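# Transfer deep-well block from nest N1 to N2

## Task

Carry the 96-well deep-well block out of plate nest N1 and put it into plate nest N2, lying flat within that nest's locators and turned so well A1 is at the nest corner labelled A1. Letting it drop a few millimetres into N2 is acceptable, but a long drop there fails. The block must stay in place on its own, without the robot holding it, so release it and move the gripper away at the end.

## Robot and tools

Robot: one arm with six joints (waist, shoulder, elbow, wrist pitch, wrist yaw, wrist roll) and a two-finger parallel gripper. The fingers point along the gripper's +z axis and close along its y axis. The reported hand position is the spot between the finger pads, roughly 1 cm short of the fingertips. The mounting block under the base is treated as part of the arm by the clearance check.

Scene: from the arm's base, N1 is the right-hand nest and N2 the other. Well A1 sits at the block's cut-off (chamfered) corner, which must end up at N2's A1 corner. Something may occasionally nudge loose objects. Nothing may be knocked or set off the table.

Frames: the state line reports end_effector_position (metres) and end_effector_quat_wxyz in the scene frame, origin on the table top beneath the base, +z up, +y to the left when facing along +x. The base may be tilted, and the printed position may be off, more so at long reach. All motion commands, however, are offsets in the gripper's own axes.

Row format (shared by execute_actions and move): 7 numbers, each in [-1, 1]: dx, dy, dz, rx, ry, rz, opening. The first six are an offset of the gripper from its measured pose, in gripper axes; 1.0 equals 0.6 m of translation or 180 degrees of rotation, and rx, ry, rz form one rotation vector. opening is absolute, not an offset: +1 fully open (0.094 m), -1 closed. Optionally 6 more numbers in [0, 1] may follow: per-joint stiffness scales in joint order (waist to wrist roll); each multiplies that joint's position gain and persists until changed.

execute_actions(actions): actions is a list of actions; each action is a table of up to 15 rows, each row run for one step of 1/30 s. A table shorter than 15 rows repeats its final row for the remaining steps. Every row in an action is an offset from the gripper's measured pose when that action began, not from the previous row; for a call's first action this is the last pose a result showed. An empty list just returns state and images.

move(target, speed, blocking): target is one row as above, offset from the pose in the latest result that reported one. The gripper follows a straight path, turning the short way, over 0.5 to 10 s (it stops short if longer). speed is the path's peak in m/s, 0.002 to 0.5, default 0.25; rotation is capped at twice that in rad/s. The opening is applied when the move starts. The path does not slow for obstacles; faster moves and targets set deeper past a contact hit and press harder. The arm can lag, stray and overshoot speed, especially near full stretch. With blocking=false you get a result after 0.5 s while motion continues; other moves and execute_actions are refused until a result shows it finished, so use wait or stop first. The result adds a move: line giving the ending (done, off_target, moving, held, fault) and any limits: paced means the sent pose was clipped; held means a check blocked some steps, after which the arm may jump faster than speed. Distance from target is also given.

wait(seconds): 0 to 10; the arm keeps its last command, a running move continues and the wait ends early when it does. stop(): brakes a running move (needs room; fingers keep moving). zoom_image(camera, region): camera is cam_high, cam_low or cam_wrist (each 504x504); region is [x0, y0, x1, y1] pixels from the top-left, at most 504 by 504. finished_scene(scene): ends the scene given by number, irreversibly; the block must already be resting correctly with the gripper released and clear.

Controller behaviour: each step, the commanded pose is clipped to within 70 mm and 16 degrees of the measured pose, then damped inverse kinematics drives the joints, favouring position over orientation. A distant target may need several actions; after an action the arm only continues to the last clipped pose. Tiny commands of a few mm may not move the hand. Results often land a centimetre or more low; all-zero offsets let it sag further. To hold height, aim back up to the desired pose in the first call of a reply, use zeros afterward, and aim higher if it still sags. Because offsets use the measured pose, repeating a small offset into something rigid does not increase force, but into something yielding it goes deeper. The simulation keeps running while you compose a reply, with the last command held.

Result lines: Hand target is the pose the controller now drives toward. pose unreachable means the clearance check altered or blocked the command. Joint positions and Joint velocities list the six joints (rad, rad/s) then the finger gap (m, m/s). Ranges (rad): waist -2.880 to 2.880, shoulder 0.000 to 3.142, elbow 0.000 to 3.019, wrist pitch -1.693 to 1.571, wrist yaw -1.571 to 1.571, wrist roll -2.094 to 2.094. Joint torques are total drive outputs with per-joint offsets, scaling and noise; nonzero even unloaded.

Gripping: grip_measured is the finger opening on the command scale (readings may be off by about 1 mm throughout). To hold, command an opening under grip_measured, roughly 0.03 below for a firm grip, less for lighter. Pad force tops out near 50 to 62 N; very thin parts get less.

Hazards: avoid drops, slips, slams, hard hits and heavy pushes. Holding loads heats motors; a MOTOR HOT line appears from 85 °C, and at 100 °C an OVER-TEMPERATURE FAULT makes the arm and gripper go limp and fall. Any FAULT stop is costly, so don't hang onto the block longer than necessary.

Each tool is called after "Call:" by a JSON object that holds its "method" and its "body".

## Session

Call:
{"method": "execute_actions", "body": {"actions": []}}

Scene clock: 0.00 s.
end_effector_position=(+0.3936, +0.0621, +0.3782) grip_measured=+1.000 end_effector_quat_wxyz=(+0.298, +0.831, +0.454, -0.120)
Joint positions: [-0.254  1.349  1.224 -1.378 -0.148  1.823  0.094]
Joint velocities: [ 0.005 -0.005 -0.002 -0.007  0.022 -0.11   0.   ]
Joint torques (N m, as the arm reports them, + toward a larger angle): no reading
Hand target: +0.400, +0.066, +0.386; +0.305, +0.827, +0.458, -0.113
Joint stiffness scale: [1. 1. 1. 1. 1. 1.]

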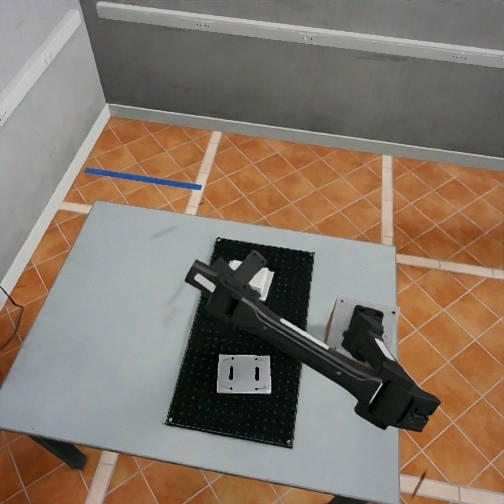

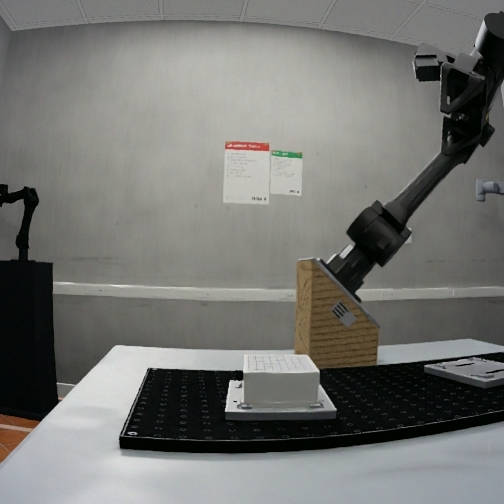

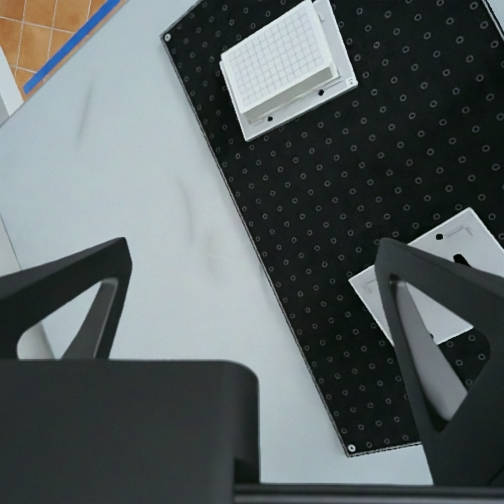

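Call:
{"method": "zoom_image", "body": {"camera": "cam_high", "region": [160, 220, 340, 450]}}

Call:
{"method": "zoom_image", "body": {"camera": "cam_wrist", "region": [200, 0, 380, 150]}}

Call:
{"method": "zoom_image", "body": {"camera": "cam_low", "region": [200, 330, 360, 440]}}

Call:
{"method": "zoom_image", "body": {"camera": "cam_high", "region": [205, 345, 285, 405]}}

Region (160, 220, 340, 450) of cam_high's 504x504 image, scaled by 2.191, with more detail than that image has; it fills the left 394 columns of this view, and the rest is white.

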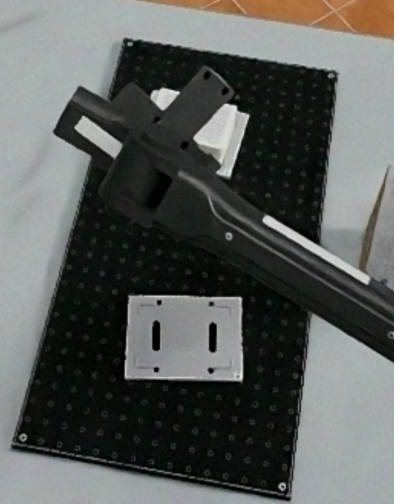

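Region (200, 0, 380, 150) of cam_wrist's 504x504 image, scaled by 2.800, with more detail than that image has.

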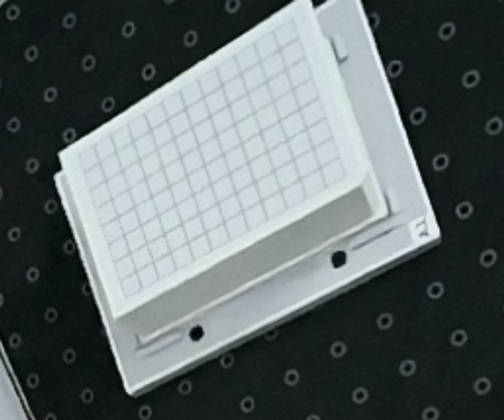

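Region (200, 330, 360, 440) of cam_low's 504x504 image, scaled by 3.150, with more detail than that image has; it fills the top 346 rows of this view, and the rest is white.

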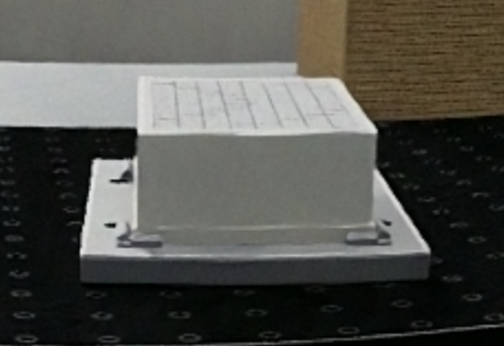

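Region (205, 345, 285, 405) of cam_high's 504x504 image, scaled by 6.300, with more detail than that image has; it fills the top 378 rows of this view, and the rest is white.

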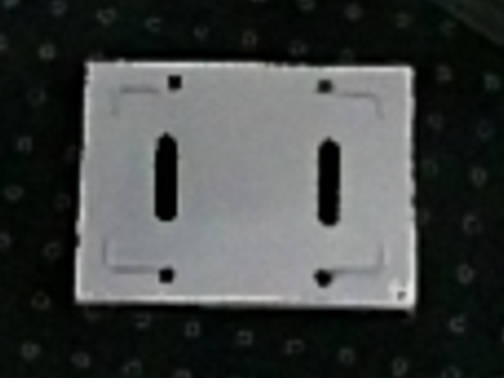

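Call:
{"method": "move", "body": {"target": [-0.1775, -0.0388, 0.3553, -0.0943, 0.2341, -0.6529, 1], "speed": 0.4}}

Scene clock: 7.17 s.
end_effector_position=(+0.3153, -0.1189, +0.2338) grip_measured=+1.000 end_effector_quat_wxyz=(-0.009, +0.006, +1.000, +0.010)
Joint positions: [-0.606  1.892  1.016 -1.259 -0.581 -0.885  0.094]
Joint velocities: [-0.005 -0.024  0.002 -0.002 -0.007 -0.022  0.   ]
Joint torques (N m, as the arm reports them, + toward a larger angle): [-8.61 -7.87 12.34 -0.39 -0.01 -0.06]
Hand target: +0.329, -0.128, +0.249; +0.001, -0.001, +1.000, +0.001
Off the commanded pose: 0.025 m, 2 deg.
Joint stiffness scale: [1. 1. 1. 1. 1. 1.]
move: off_target

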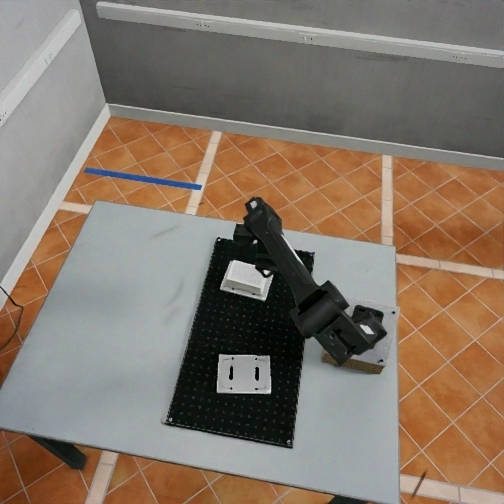

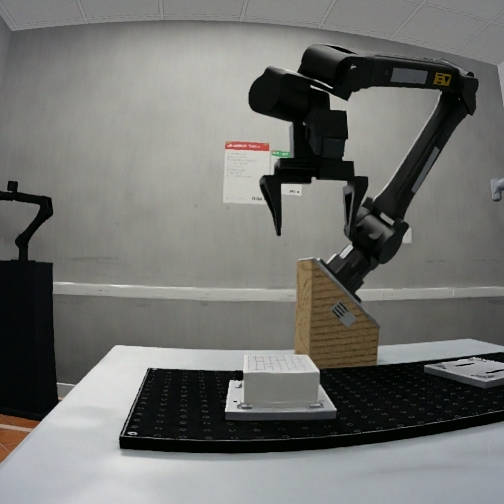

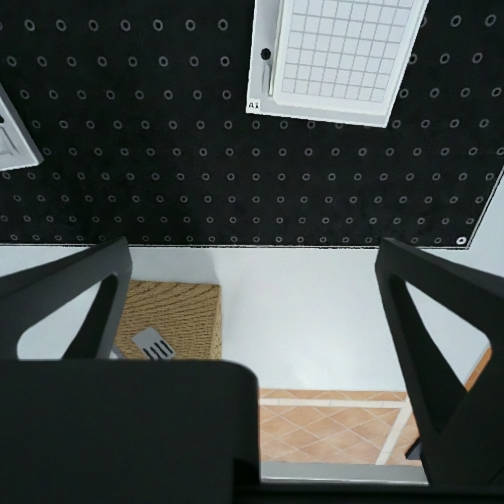

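Call:
{"method": "zoom_image", "body": {"camera": "cam_wrist", "region": [200, 0, 452, 252]}}

Call:
{"method": "zoom_image", "body": {"camera": "cam_wrist", "region": [0, 0, 252, 252]}}

Region (200, 0, 452, 252) of cam_wrist's 504x504 image, scaled by 2.000, with more detail than that image has.

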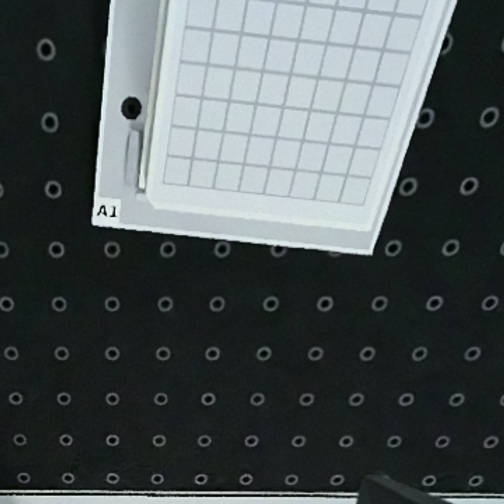

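Region (0, 0, 252, 252) of cam_wrist's 504x504 image, scaled by 2.000, with more detail than that image has.

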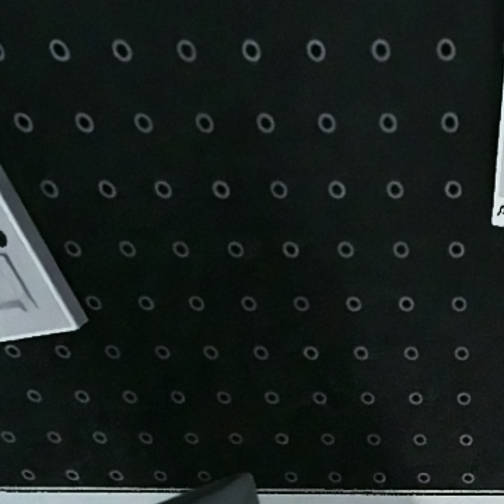

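Call:
{"method": "move", "body": {"target": [-0.1527, -0.1205, 0.183, 0.0127, -0.0115, 0.0296, 1], "speed": 0.25}}

Scene clock: 12.90 s.
end_effector_position=(+0.3838, -0.1820, +0.1162) grip_measured=+1.000 end_effector_quat_wxyz=(-0.005, +0.063, +0.998, -0.000)
Joint positions: [-0.435  2.207  1.121 -0.918 -0.654 -0.573  0.094]
Joint velocities: [ 0.005 -0.005 -0.017  0.007 -0.051  0.022  0.   ]
Joint torques (N m, as the arm reports them, + toward a larger angle): [ -8.58 -12.21   9.82   1.15  -0.05   0.07]
Hand target: +0.403, -0.190, +0.122; +0.009, +0.053, +0.998, -0.011
Off the commanded pose: 0.022 m, 2 deg.
Joint stiffness scale: [1. 1. 1. 1. 1. 1.]
move: off_target

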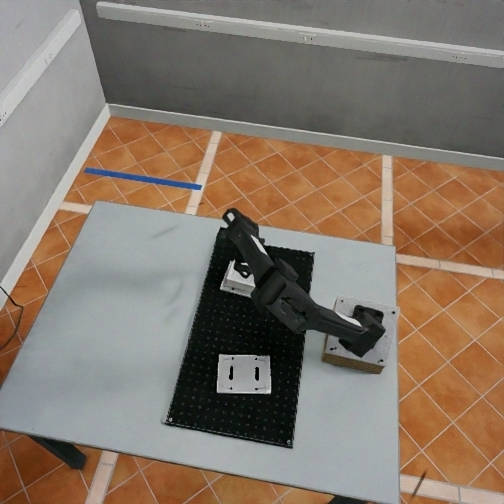

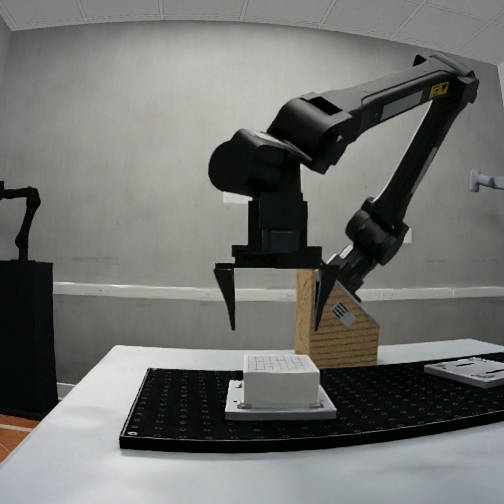

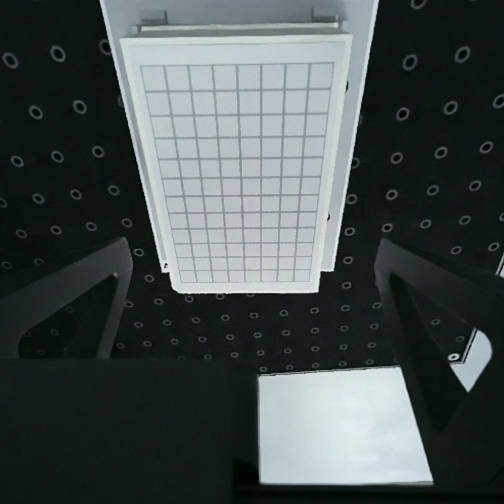

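Call:
{"method": "move", "body": {"target": [-0.0417, 0.0, 0.0367, 0.0065, -0.0125, -0.0102, 1], "speed": 0.1}}

Scene clock: 15.90 s.
end_effector_position=(+0.4026, -0.1800, +0.0987) grip_measured=+1.000 end_effector_quat_wxyz=(+0.010, +0.049, +0.999, -0.010)
Joint positions: [-0.389  2.22   1.121 -0.826 -0.674 -0.52   0.094]
Joint velocities: [-0.024  0.005 -0.012  0.012 -0.037 -0.022  0.   ]
Joint torques (N m, as the arm reports them, + toward a larger angle): [ -9.09 -11.32   6.94   1.24  -0.12   0.06]
Hand target: +0.408, -0.185, +0.094; +0.013, +0.048, +0.999, -0.012
Off the commanded pose: 0.009 m, 0 deg.
Joint stiffness scale: [1. 1. 1. 1. 1. 1.]
move: done

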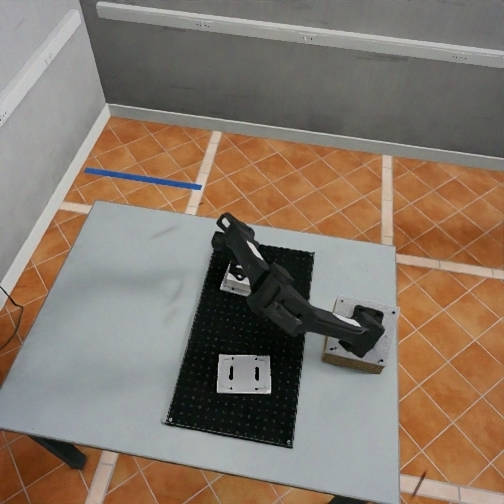

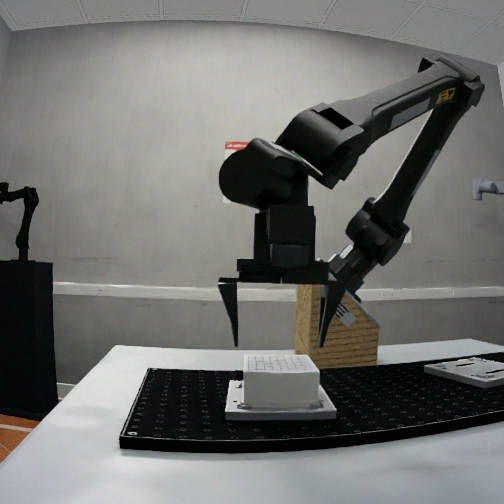

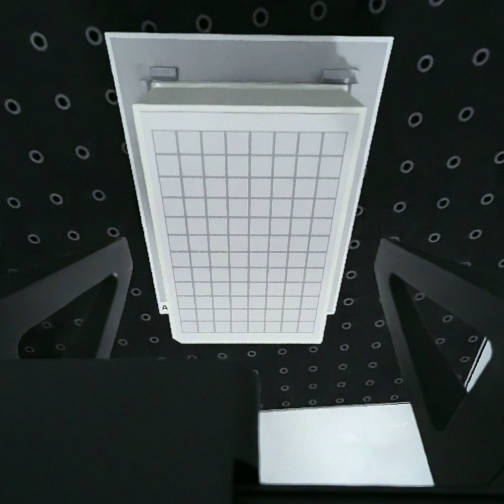

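Call:
{"method": "move", "body": {"target": [0.0212, -0.0018, 0.0108, -0.0064, 0.0064, 0.0057, 1], "speed": 0.1}}

Scene clock: 19.43 s.
end_effector_position=(+0.4030, -0.1795, +0.0987) grip_measured=+1.000 end_effector_quat_wxyz=(+0.011, +0.048, +0.999, -0.008)
Joint positions: [-0.389  2.22   1.121 -0.825 -0.677 -0.522  0.094]
Joint velocities: [ 0.005 -0.015  0.022 -0.002 -0.066 -0.007  0.   ]
Joint torques (N m, as the arm reports them, + toward a larger angle): [-10.61 -11.87   4.5   -0.14  -0.1   -0.09]
Hand target: +0.390, -0.180, +0.092; +0.001, +0.058, +0.998, +0.001
Off the commanded pose: 0.015 m, 2 deg.
Joint stiffness scale: [1. 1. 1. 1. 1. 1.]
move: off_target

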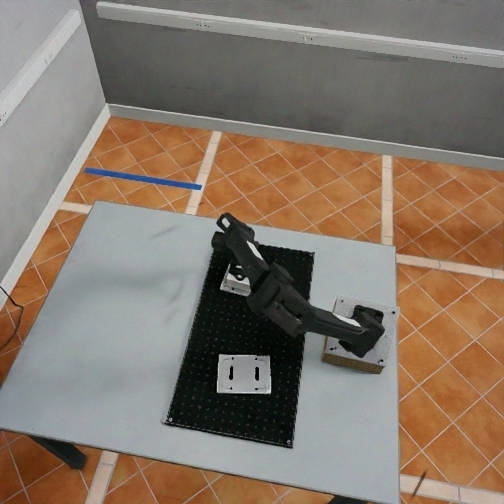

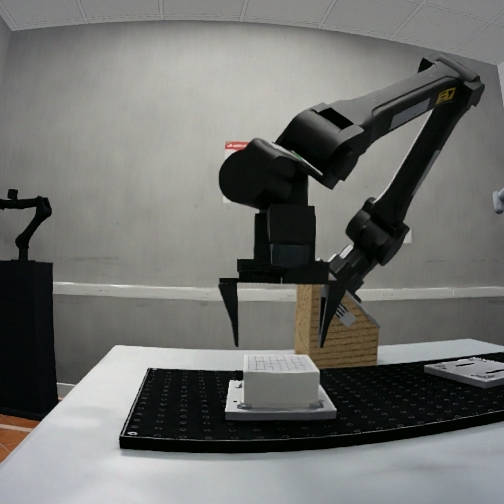

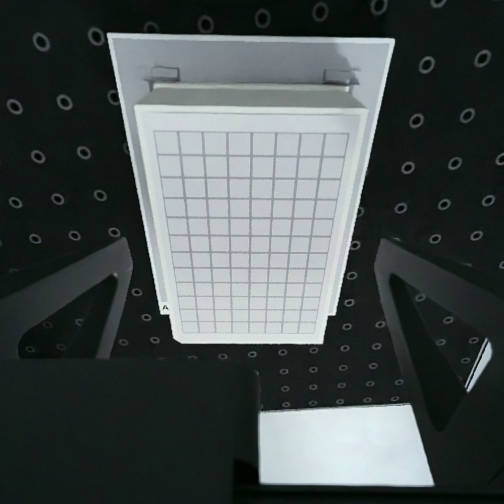

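Call:
{"method": "move", "body": {"target": [0.0498, 0.0013, 0.0457, -0.0094, 0.0153, 0.0142, 1], "speed": 0.06}}

Scene clock: 35.67 s.
end_effector_position=(+0.3785, -0.1761, +0.0814) grip_measured=+1.000 end_effector_quat_wxyz=(-0.006, +0.067, +0.998, +0.005)
Joint positions: [-0.386  2.239  1.075 -0.816 -0.682 -0.516  0.094]
Joint velocities: [-0.015 -0.005  0.022 -0.002  0.007  0.037  0.   ]
Joint torques (N m, as the arm reports them, + toward a larger angle): [ -8.2  -11.55   4.68   0.99  -0.15   0.07]
Hand target: +0.374, -0.176, +0.071; -0.012, +0.070, +0.997, +0.008
Off the commanded pose: 0.012 m, 1 deg.
Joint stiffness scale: [1. 1. 1. 1. 1. 1.]
move: off_target

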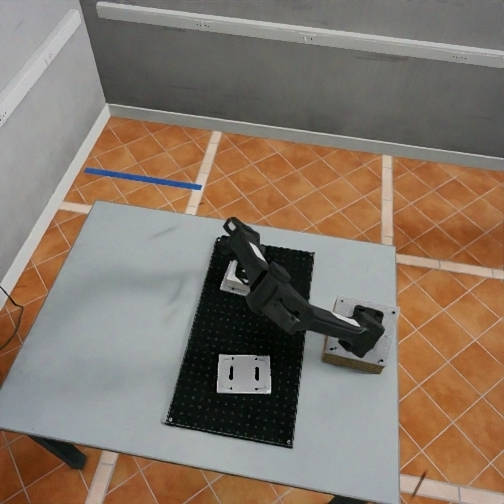

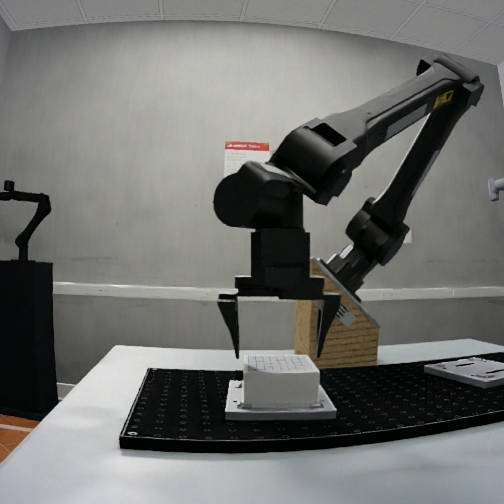

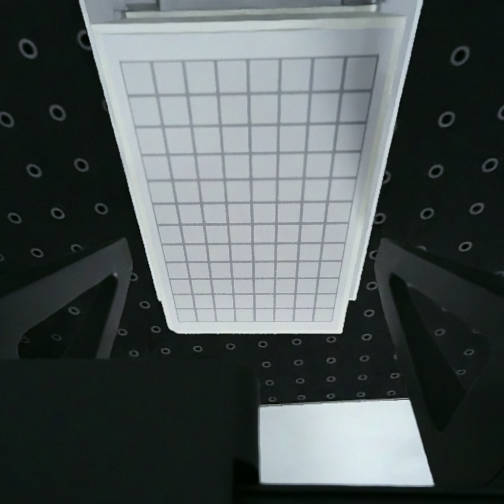

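Call:
{"method": "execute_actions", "body": {"actions": [[[-0.0039,-0.0038,0.0129,0.0010,0.0003,-0.0005,1],[-0.0047,-0.0038,0.0152,0.0011,0.0001,-0.0007,1],[-0.0059,-0.0037,0.0186,0.0013,-0.0001,-0.0010,1],[-0.0073,-0.0037,0.0226,0.0015,-0.0004,-0.0014,1],[-0.0088,-0.0037,0.0272,0.0018,-0.0007,-0.0019,1],[-0.0104,-0.0036,0.0318,0.0021,-0.0010,-0.0024,1],[-0.0120,-0.0036,0.0364,0.0023,-0.0013,-0.0028,1],[-0.0136,-0.0035,0.0409,0.0026,-0.0016,-0.0033,1],[-0.0152,-0.0035,0.0455,0.0028,-0.0019,-0.0037,1],[-0.0168,-0.0035,0.0501,0.0031,-0.0022,-0.0042,1],[-0.0183,-0.0034,0.0547,0.0033,-0.0025,-0.0046,1],[-0.0199,-0.0034,0.0592,0.0036,-0.0028,-0.0051,1],[-0.0213,-0.0033,0.0633,0.0038,-0.0031,-0.0055,1],[-0.0223,-0.0033,0.0661,0.0040,-0.0032,-0.0058,1],[-0.0231,-0.0033,0.0684,0.0041,-0.0034,-0.0060,1]]]}}

Call:
{"method": "wait", "body": {"seconds": 0.4}}

Scene clock: 39.73 s.
end_effector_position=(+0.3907, -0.1761, +0.0532) grip_measured=+1.000 end_effector_quat_wxyz=(-0.000, +0.051, +0.999, -0.001)
Joint positions: [-0.331  2.277  1.075 -0.713 -0.698 -0.466  0.094]
Joint velocities: [ 0.151  0.151 -0.007  0.183 -0.037  0.081  0.   ]
Joint torques (N m, as the arm reports them, + toward a larger angle): [-10.12 -11.19   5.24   1.25  -0.11   0.03]
Hand target: +0.391, -0.179, +0.041; -0.002, +0.057, +0.998, -0.001
Off the commanded pose: 0.014 m, 1 deg.
Joint stiffness scale: [1. 1. 1. 1. 1. 1.]

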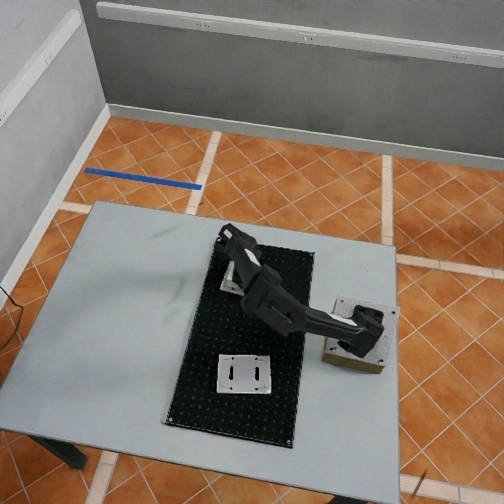

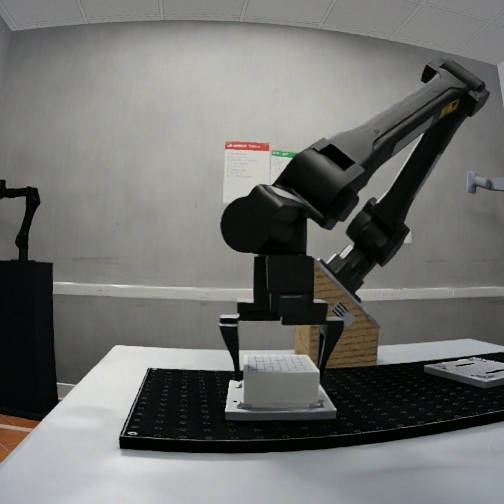

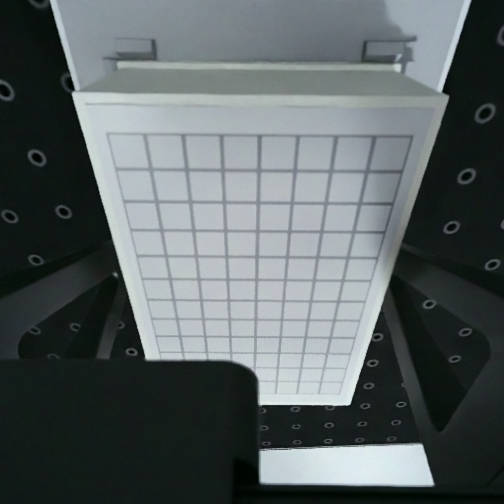

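Scene clock: 40.13 s.
end_effector_position=(+0.3900, -0.1762, +0.0459) grip_measured=+1.000 end_effector_quat_wxyz=(-0.004, +0.056, +0.998, -0.001)
Joint positions: [-0.32   2.289  1.075 -0.7   -0.698 -0.448  0.094]
Joint velocities: [-0.005 -0.015 -0.002  0.002  0.051  0.051  0.   ]
Joint torques (N m, as the arm reports them, + toward a larger angle): [ -9.91 -12.58   5.08   1.28  -0.09   0.05]
Hand target: +0.391, -0.179, +0.041; -0.002, +0.057, +0.998, -0.001
Off the commanded pose: 0.007 m, 0 deg.
Joint stiffness scale: [1. 1. 1. 1. 1. 1.]
wait: 0.40 s; at rest by 0.27 s

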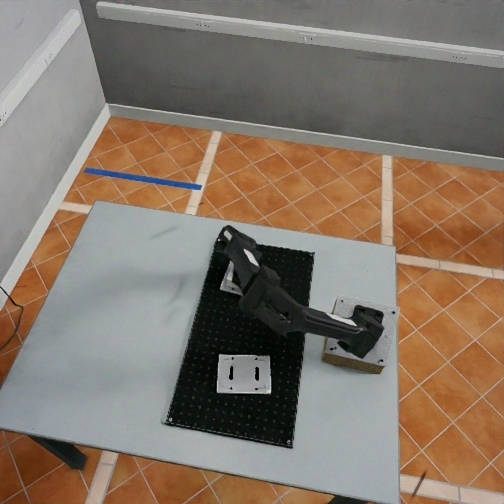

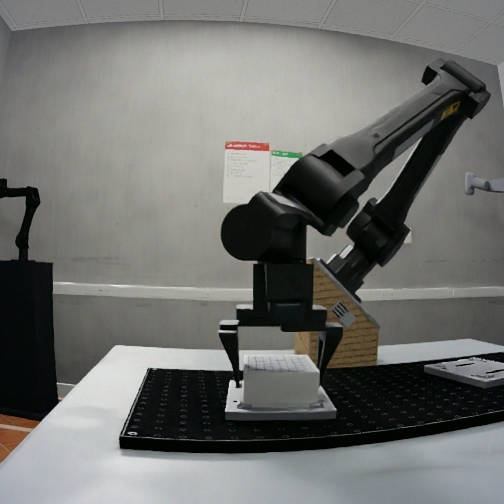

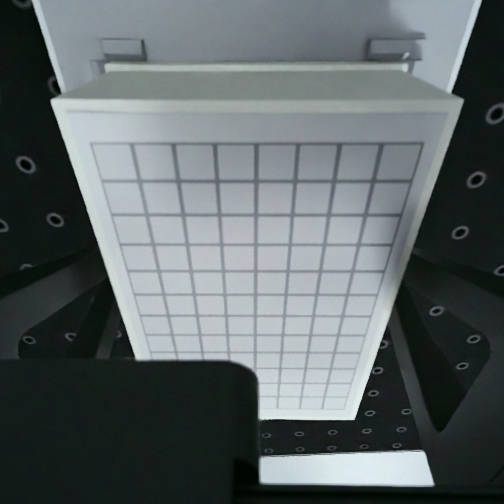

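Call:
{"method": "zoom_image", "body": {"camera": "cam_low", "region": [210, 310, 350, 430]}}

Call:
{"method": "execute_actions", "body": {"actions": [[[0,-0.002,0.002,0,0,0,0.96],[0,-0.002,0.002,0,0,0,0.92],[0,-0.002,0.002,0,0,0,0.89],[0,-0.002,0.002,0,0,0,0.86],[0,-0.002,0.002,0,0,0,0.84],[0,-0.002,0.002,0,0,0,0.82],[0,-0.002,0.002,0,0,0,0.81],[0,-0.002,0.002,0,0,0,0.80],[0,-0.002,0.002,0,0,0,0.79],[0,-0.002,0.002,0,0,0,0.78],[0,-0.002,0.002,0,0,0,0.77],[0,-0.002,0.002,0,0,0,0.76],[0,-0.002,0.002,0,0,0,0.75],[0,-0.002,0.002,0,0,0,0.74],[0,-0.002,0.002,0,0,0,0.73]]]}}

Call:
{"method": "wait", "body": {"seconds": 0.3}}

Region (210, 310, 350, 430) of cam_low's 504x504 image, scaled by 3.600, with more detail than that image has; it fills the top 432 rows of this view, and the rest is white.

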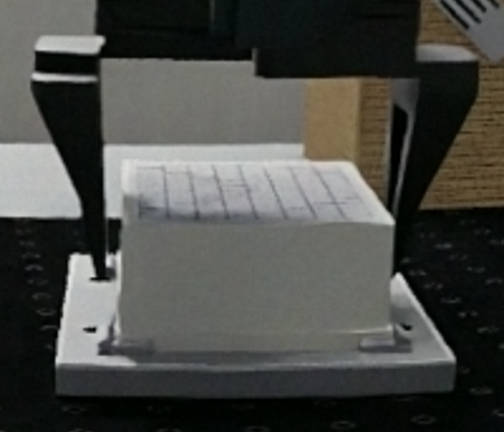

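Scene clock: 41.43 s.
end_effector_position=(+0.3900, -0.1763, +0.0459) grip_measured=+0.751 end_effector_quat_wxyz=(-0.004, +0.057, +0.998, -0.001)
Joint positions: [-0.32   2.289  1.075 -0.7   -0.698 -0.446  0.082]
Joint velocities: [-0.005 -0.005  0.017  0.007 -0.007 -0.022 -0.004]
Joint torques (N m, as the arm reports them, + toward a larger angle): [ -9.66 -12.12   5.18   0.53  -0.09  -0.02]
Hand target: +0.390, -0.177, +0.045; -0.004, +0.056, +0.998, -0.001
Off the commanded pose: 0.002 m, 0 deg.
Joint stiffness scale: [1. 1. 1. 1. 1. 1.]

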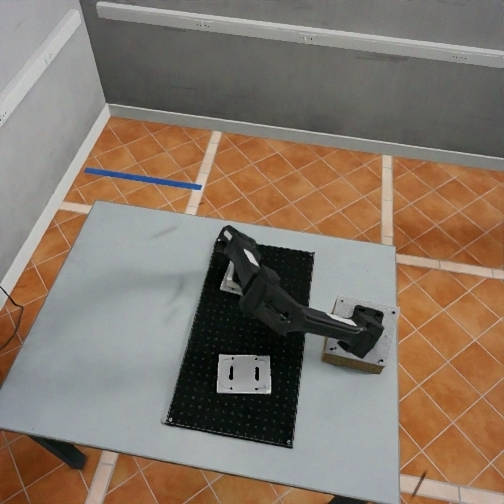

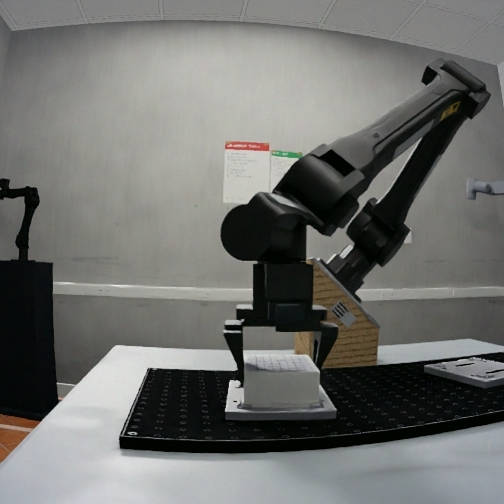

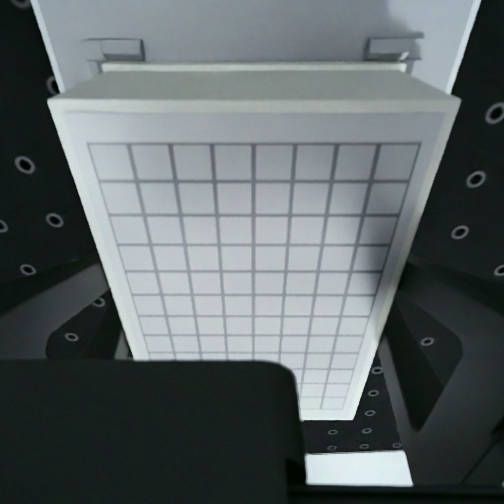

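Scene clock: 41.73 s.
end_effector_position=(+0.3900, -0.1763, +0.0459) grip_measured=+0.750 end_effector_quat_wxyz=(-0.004, +0.057, +0.998, -0.001)
Joint positions: [-0.32   2.289  1.075 -0.7   -0.698 -0.446  0.082]
Joint velocities: [-0.015 -0.015 -0.002  0.007  0.007  0.066 -0.001]
Joint torques (N m, as the arm reports them, + toward a larger angle): [-10.15 -12.42   4.81   0.5   -0.07  -0.03]
Hand target: +0.390, -0.177, +0.045; -0.004, +0.056, +0.998, -0.001
Off the commanded pose: 0.002 m, 0 deg.
Joint stiffness scale: [1. 1. 1. 1. 1. 1.]
wait: 0.30 s; at rest by 0.17 s

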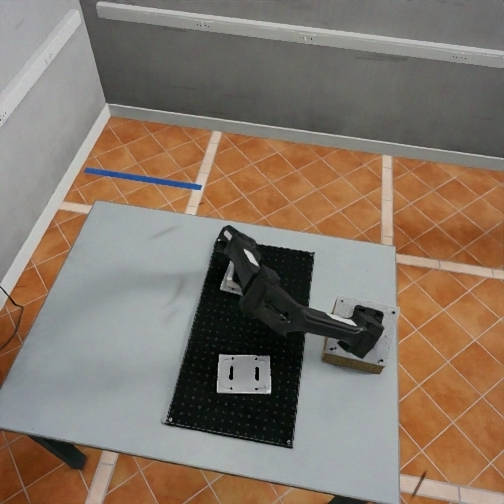

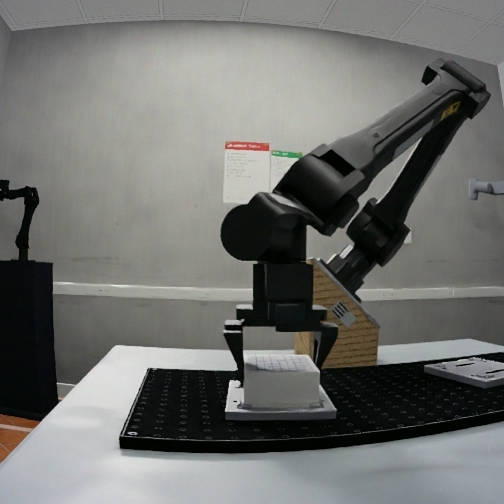

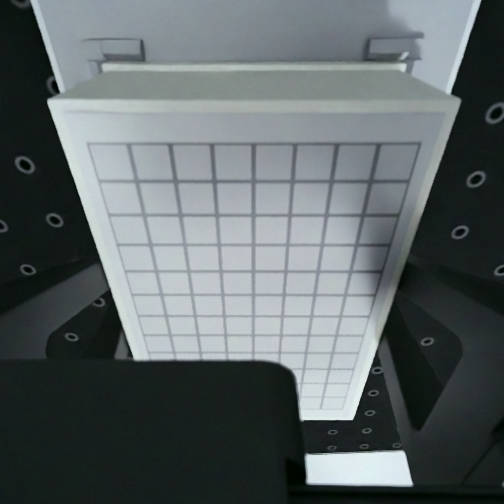

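Call:
{"method": "zoom_image", "body": {"camera": "cam_wrist", "region": [20, 0, 220, 120]}}

Call:
{"method": "zoom_image", "body": {"camera": "cam_wrist", "region": [290, 0, 490, 120]}}

Region (20, 0, 220, 120) of cam_wrist's 504x504 image, scaled by 2.520, with more detail than that image has; it fills the top 302 rows of this view, and the rest is white.

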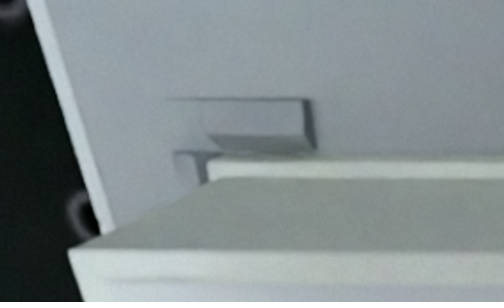

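Region (290, 0, 490, 120) of cam_wrist's 504x504 image, scaled by 2.520, with more detail than that image has; it fills the top 302 rows of this view, and the rest is white.

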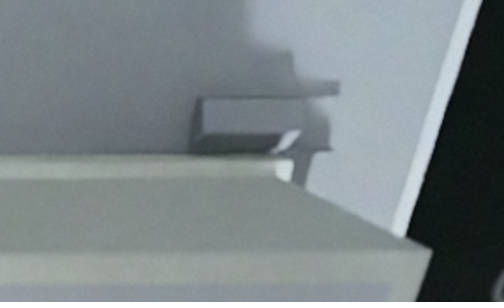

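Call:
{"method": "execute_actions", "body": {"actions": [[[-0.009,-0.0005,-0.009,0.0011,-0.0036,-0.002,0.71],[-0.018,-0.001,-0.019,0.0022,-0.0071,-0.004,0.71],[-0.027,-0.0015,-0.028,0.0034,-0.0107,-0.006,0.71],[-0.033,-0.002,-0.035,0.0041,-0.013,-0.0072,0.71],[-0.0365,-0.002,-0.040,0.0045,-0.0143,-0.0079,0.71],[-0.0365,-0.002,-0.044,0.0045,-0.0143,-0.0079,0.71],[-0.0365,-0.002,-0.049,0.0045,-0.0143,-0.0079,0.71],[-0.0365,-0.002,-0.054,0.0045,-0.0143,-0.0079,0.71],[-0.0365,-0.002,-0.060,0.0045,-0.0143,-0.0079,0.71],[-0.0365,-0.002,-0.066,0.0045,-0.0143,-0.0079,0.71],[-0.0365,-0.002,-0.072,0.0045,-0.0143,-0.0079,0.71],[-0.0365,-0.002,-0.078,0.0045,-0.0143,-0.0079,0.71],[-0.0365,-0.002,-0.084,0.0045,-0.0143,-0.0079,0.71],[-0.0365,-0.002,-0.090,0.0045,-0.0143,-0.0079,0.71],[-0.0365,-0.002,-0.0956,0.0045,-0.0143,-0.0079,0.71]]]}}

Call:
{"method": "wait", "body": {"seconds": 0.4}}

Scene clock: 45.07 s.
end_effector_position=(+0.3830, -0.1754, +0.0677) grip_measured=+0.750 end_effector_quat_wxyz=(-0.009, +0.067, +0.998, +0.003)
Joint positions: [-0.358  2.258  1.078 -0.781 -0.685 -0.483  0.082]
Joint velocities: [-0.181 -0.171  0.027 -0.32   0.037 -0.139  0.001]
Joint torques (N m, as the arm reports them, + toward a larger angle): [-10.87 -16.32   9.7   -0.16   0.09  -0.01]
Hand target: +0.410, -0.180, +0.102; +0.019, +0.045, +0.999, -0.011
Off the commanded pose: 0.046 m, 4 deg.
Joint stiffness scale: [1. 1. 1. 1. 1. 1.]

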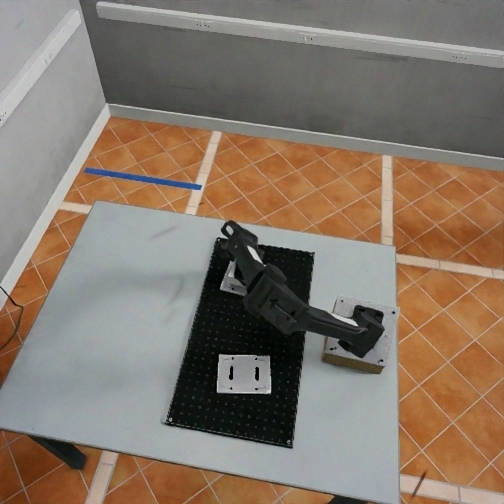

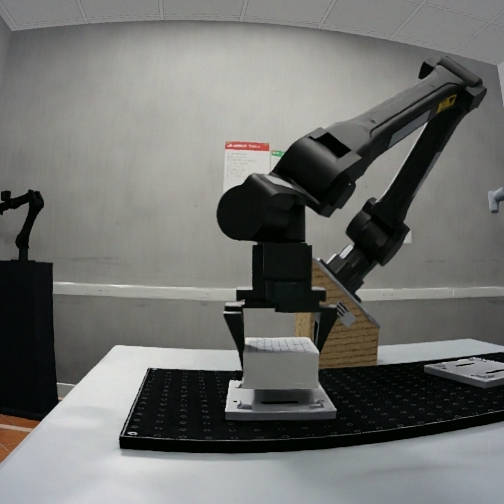

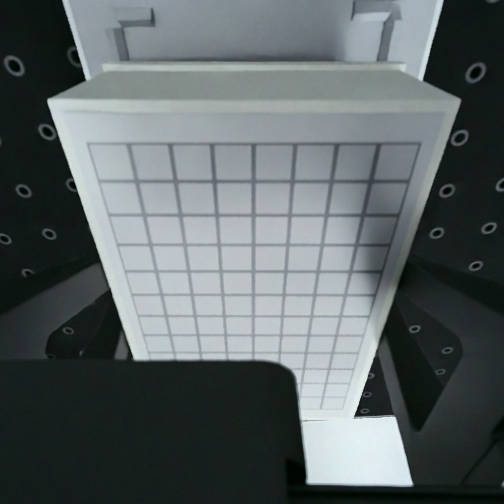

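Scene clock: 45.47 s.
end_effector_position=(+0.3899, -0.1774, +0.0834) grip_measured=+0.750 end_effector_quat_wxyz=(+0.002, +0.060, +0.998, -0.001)
Joint positions: [-0.378  2.237  1.09  -0.801 -0.684 -0.503  0.082]
Joint velocities: [-0.005 -0.005 -0.022  0.012 -0.022 -0.022 -0.001]
Joint torques (N m, as the arm reports them, + toward a larger angle): [-11.14 -15.06   8.83  -0.4    0.02  -0.13]
Hand target: +0.410, -0.180, +0.102; +0.019, +0.045, +0.999, -0.011
Off the commanded pose: 0.030 m, 3 deg.
Joint stiffness scale: [1. 1. 1. 1. 1. 1.]
wait: 0.40 s; at rest by 0.37 s

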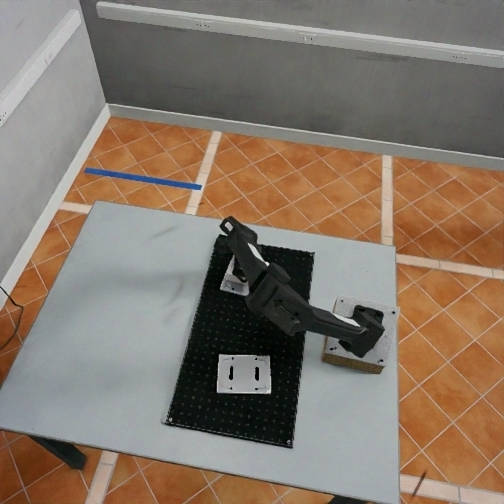

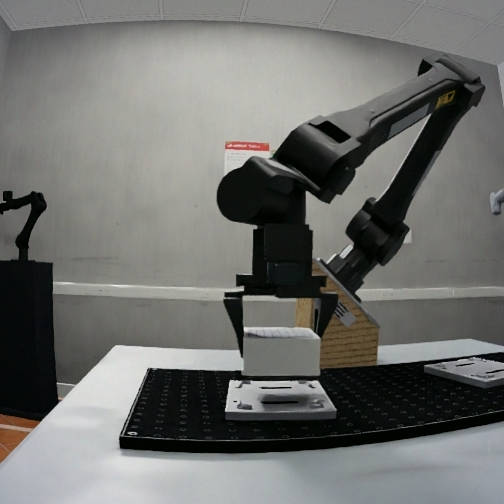

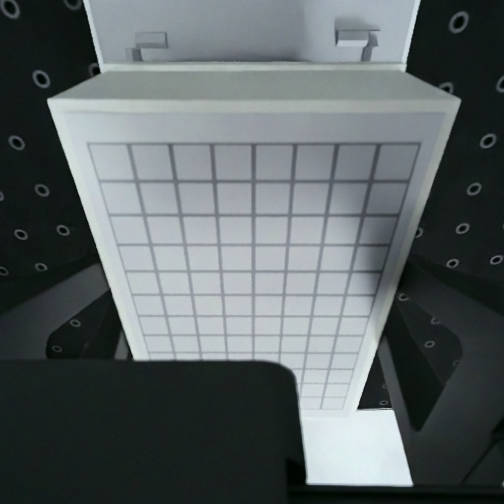

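Call:
{"method": "move", "body": {"target": [0.131, 0.5932, -0.0357, -0.0023, -0.0097, -0.1117, 0.71], "speed": 0.25}}

Scene clock: 53.10 s.
end_effector_position=(+0.3541, +0.1828, +0.0994) grip_measured=+0.750 end_effector_quat_wxyz=(+0.015, -0.122, +0.992, +0.001)
Joint positions: [ 0.234  1.367  0.769 -0.76  -0.751 -0.027  0.082]
Joint velocities: [-0.024 -0.015 -0.002 -0.002 -0.022 -0.007  0.001]
Joint torques (N m, as the arm reports them, + toward a larger angle): [-6.65 -8.52  6.26 -0.21  0.04  0.15]
Hand target: +0.356, +0.184, +0.104; +0.018, -0.115, +0.993, -0.000
Off the commanded pose: 0.005 m, 1 deg.
Joint stiffness scale: [1. 1. 1. 1. 1. 1.]
move: done

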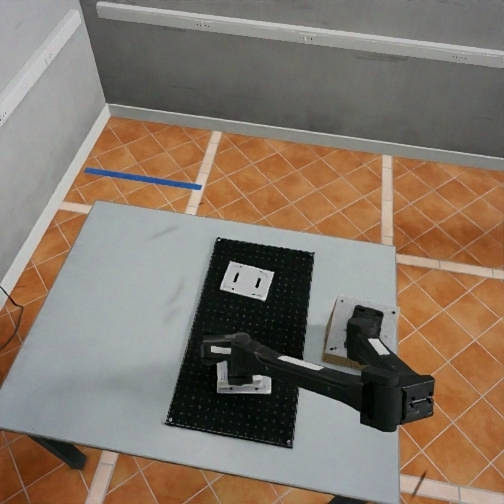

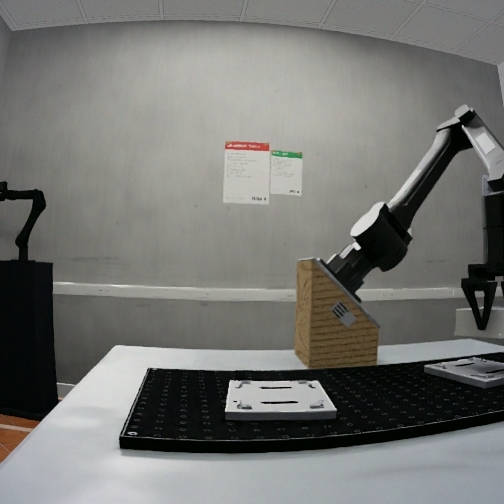

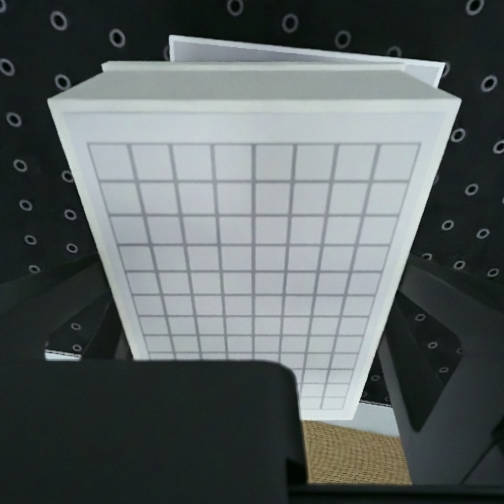

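Call:
{"method": "move", "body": {"target": [0.0387, -0.0345, 0.0516, -0.0012, 0.0156, 0.0309, 0.71], "speed": 0.08}}

Scene clock: 57.27 s.
end_effector_position=(+0.3378, +0.1586, +0.0720) grip_measured=+0.750 end_effector_quat_wxyz=(-0.009, -0.076, +0.997, -0.001)
Joint positions: [ 0.243  1.431  0.718 -0.701 -0.751  0.034  0.082]
Joint velocities: [-0.005 -0.005  0.002  0.012 -0.037 -0.051  0.   ]
Joint torques (N m, as the arm reports them, + toward a larger angle): [-5.41 -7.01  4.01  1.2  -0.01  0.14]
Hand target: +0.337, +0.158, +0.068; -0.010, -0.074, +0.997, +0.001
Off the commanded pose: 0.004 m, 0 deg.
Joint stiffness scale: [1. 1. 1. 1. 1. 1.]
move: done

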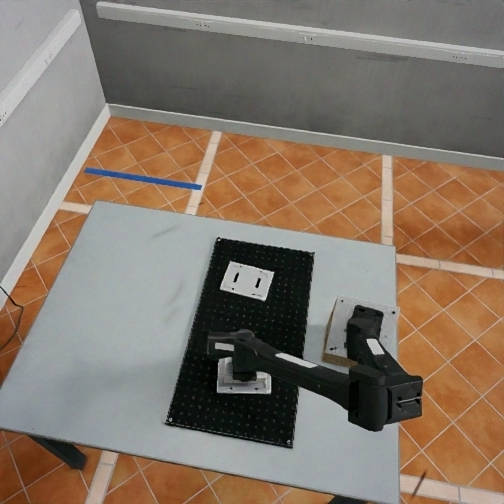

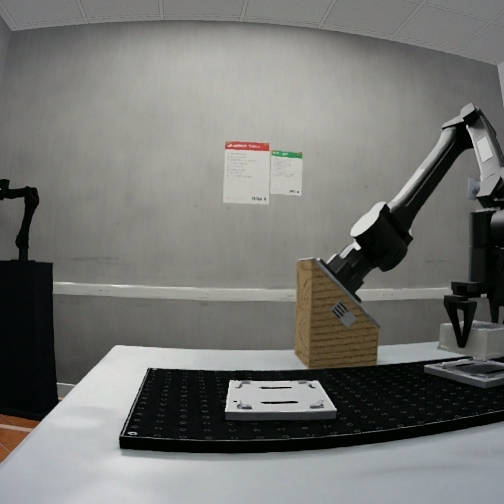

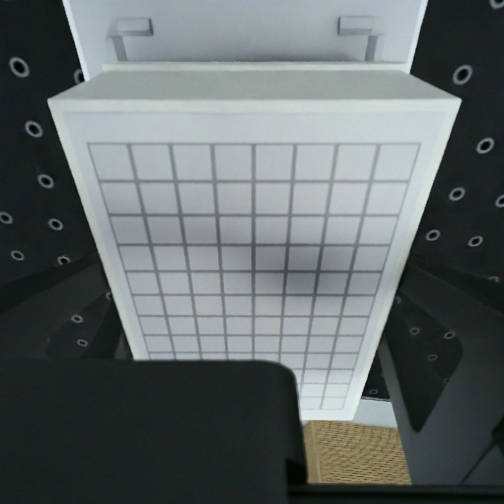

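Call:
{"method": "zoom_image", "body": {"camera": "cam_wrist", "region": [20, 0, 220, 120]}}

Call:
{"method": "zoom_image", "body": {"camera": "cam_wrist", "region": [290, 0, 490, 120]}}

Call:
{"method": "zoom_image", "body": {"camera": "cam_low", "region": [404, 290, 504, 400]}}

Region (20, 0, 220, 120) of cam_wrist's 504x504 image, scaled by 2.520, with more detail than that image has; it fills the top 302 rows of this view, and the rest is white.

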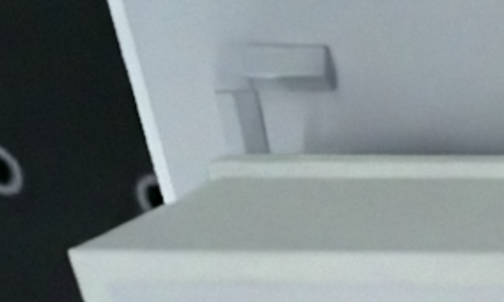

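Region (290, 0, 490, 120) of cam_wrist's 504x504 image, scaled by 2.520, with more detail than that image has; it fills the top 302 rows of this view, and the rest is white.

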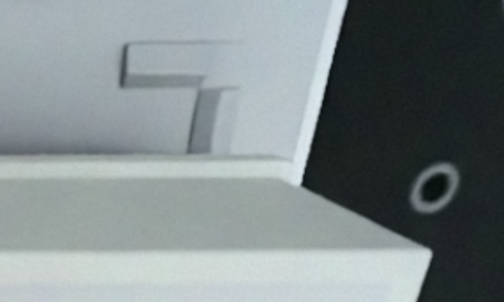

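Region (404, 290, 504, 400) of cam_low's 504x504 image, scaled by 4.582, with more detail than that image has; it fills the left 458 columns of this view, and the rest is white.

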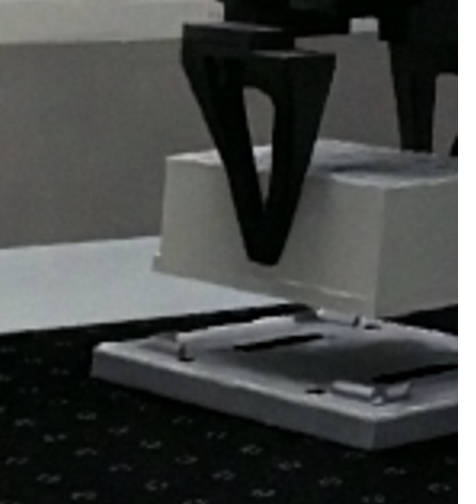

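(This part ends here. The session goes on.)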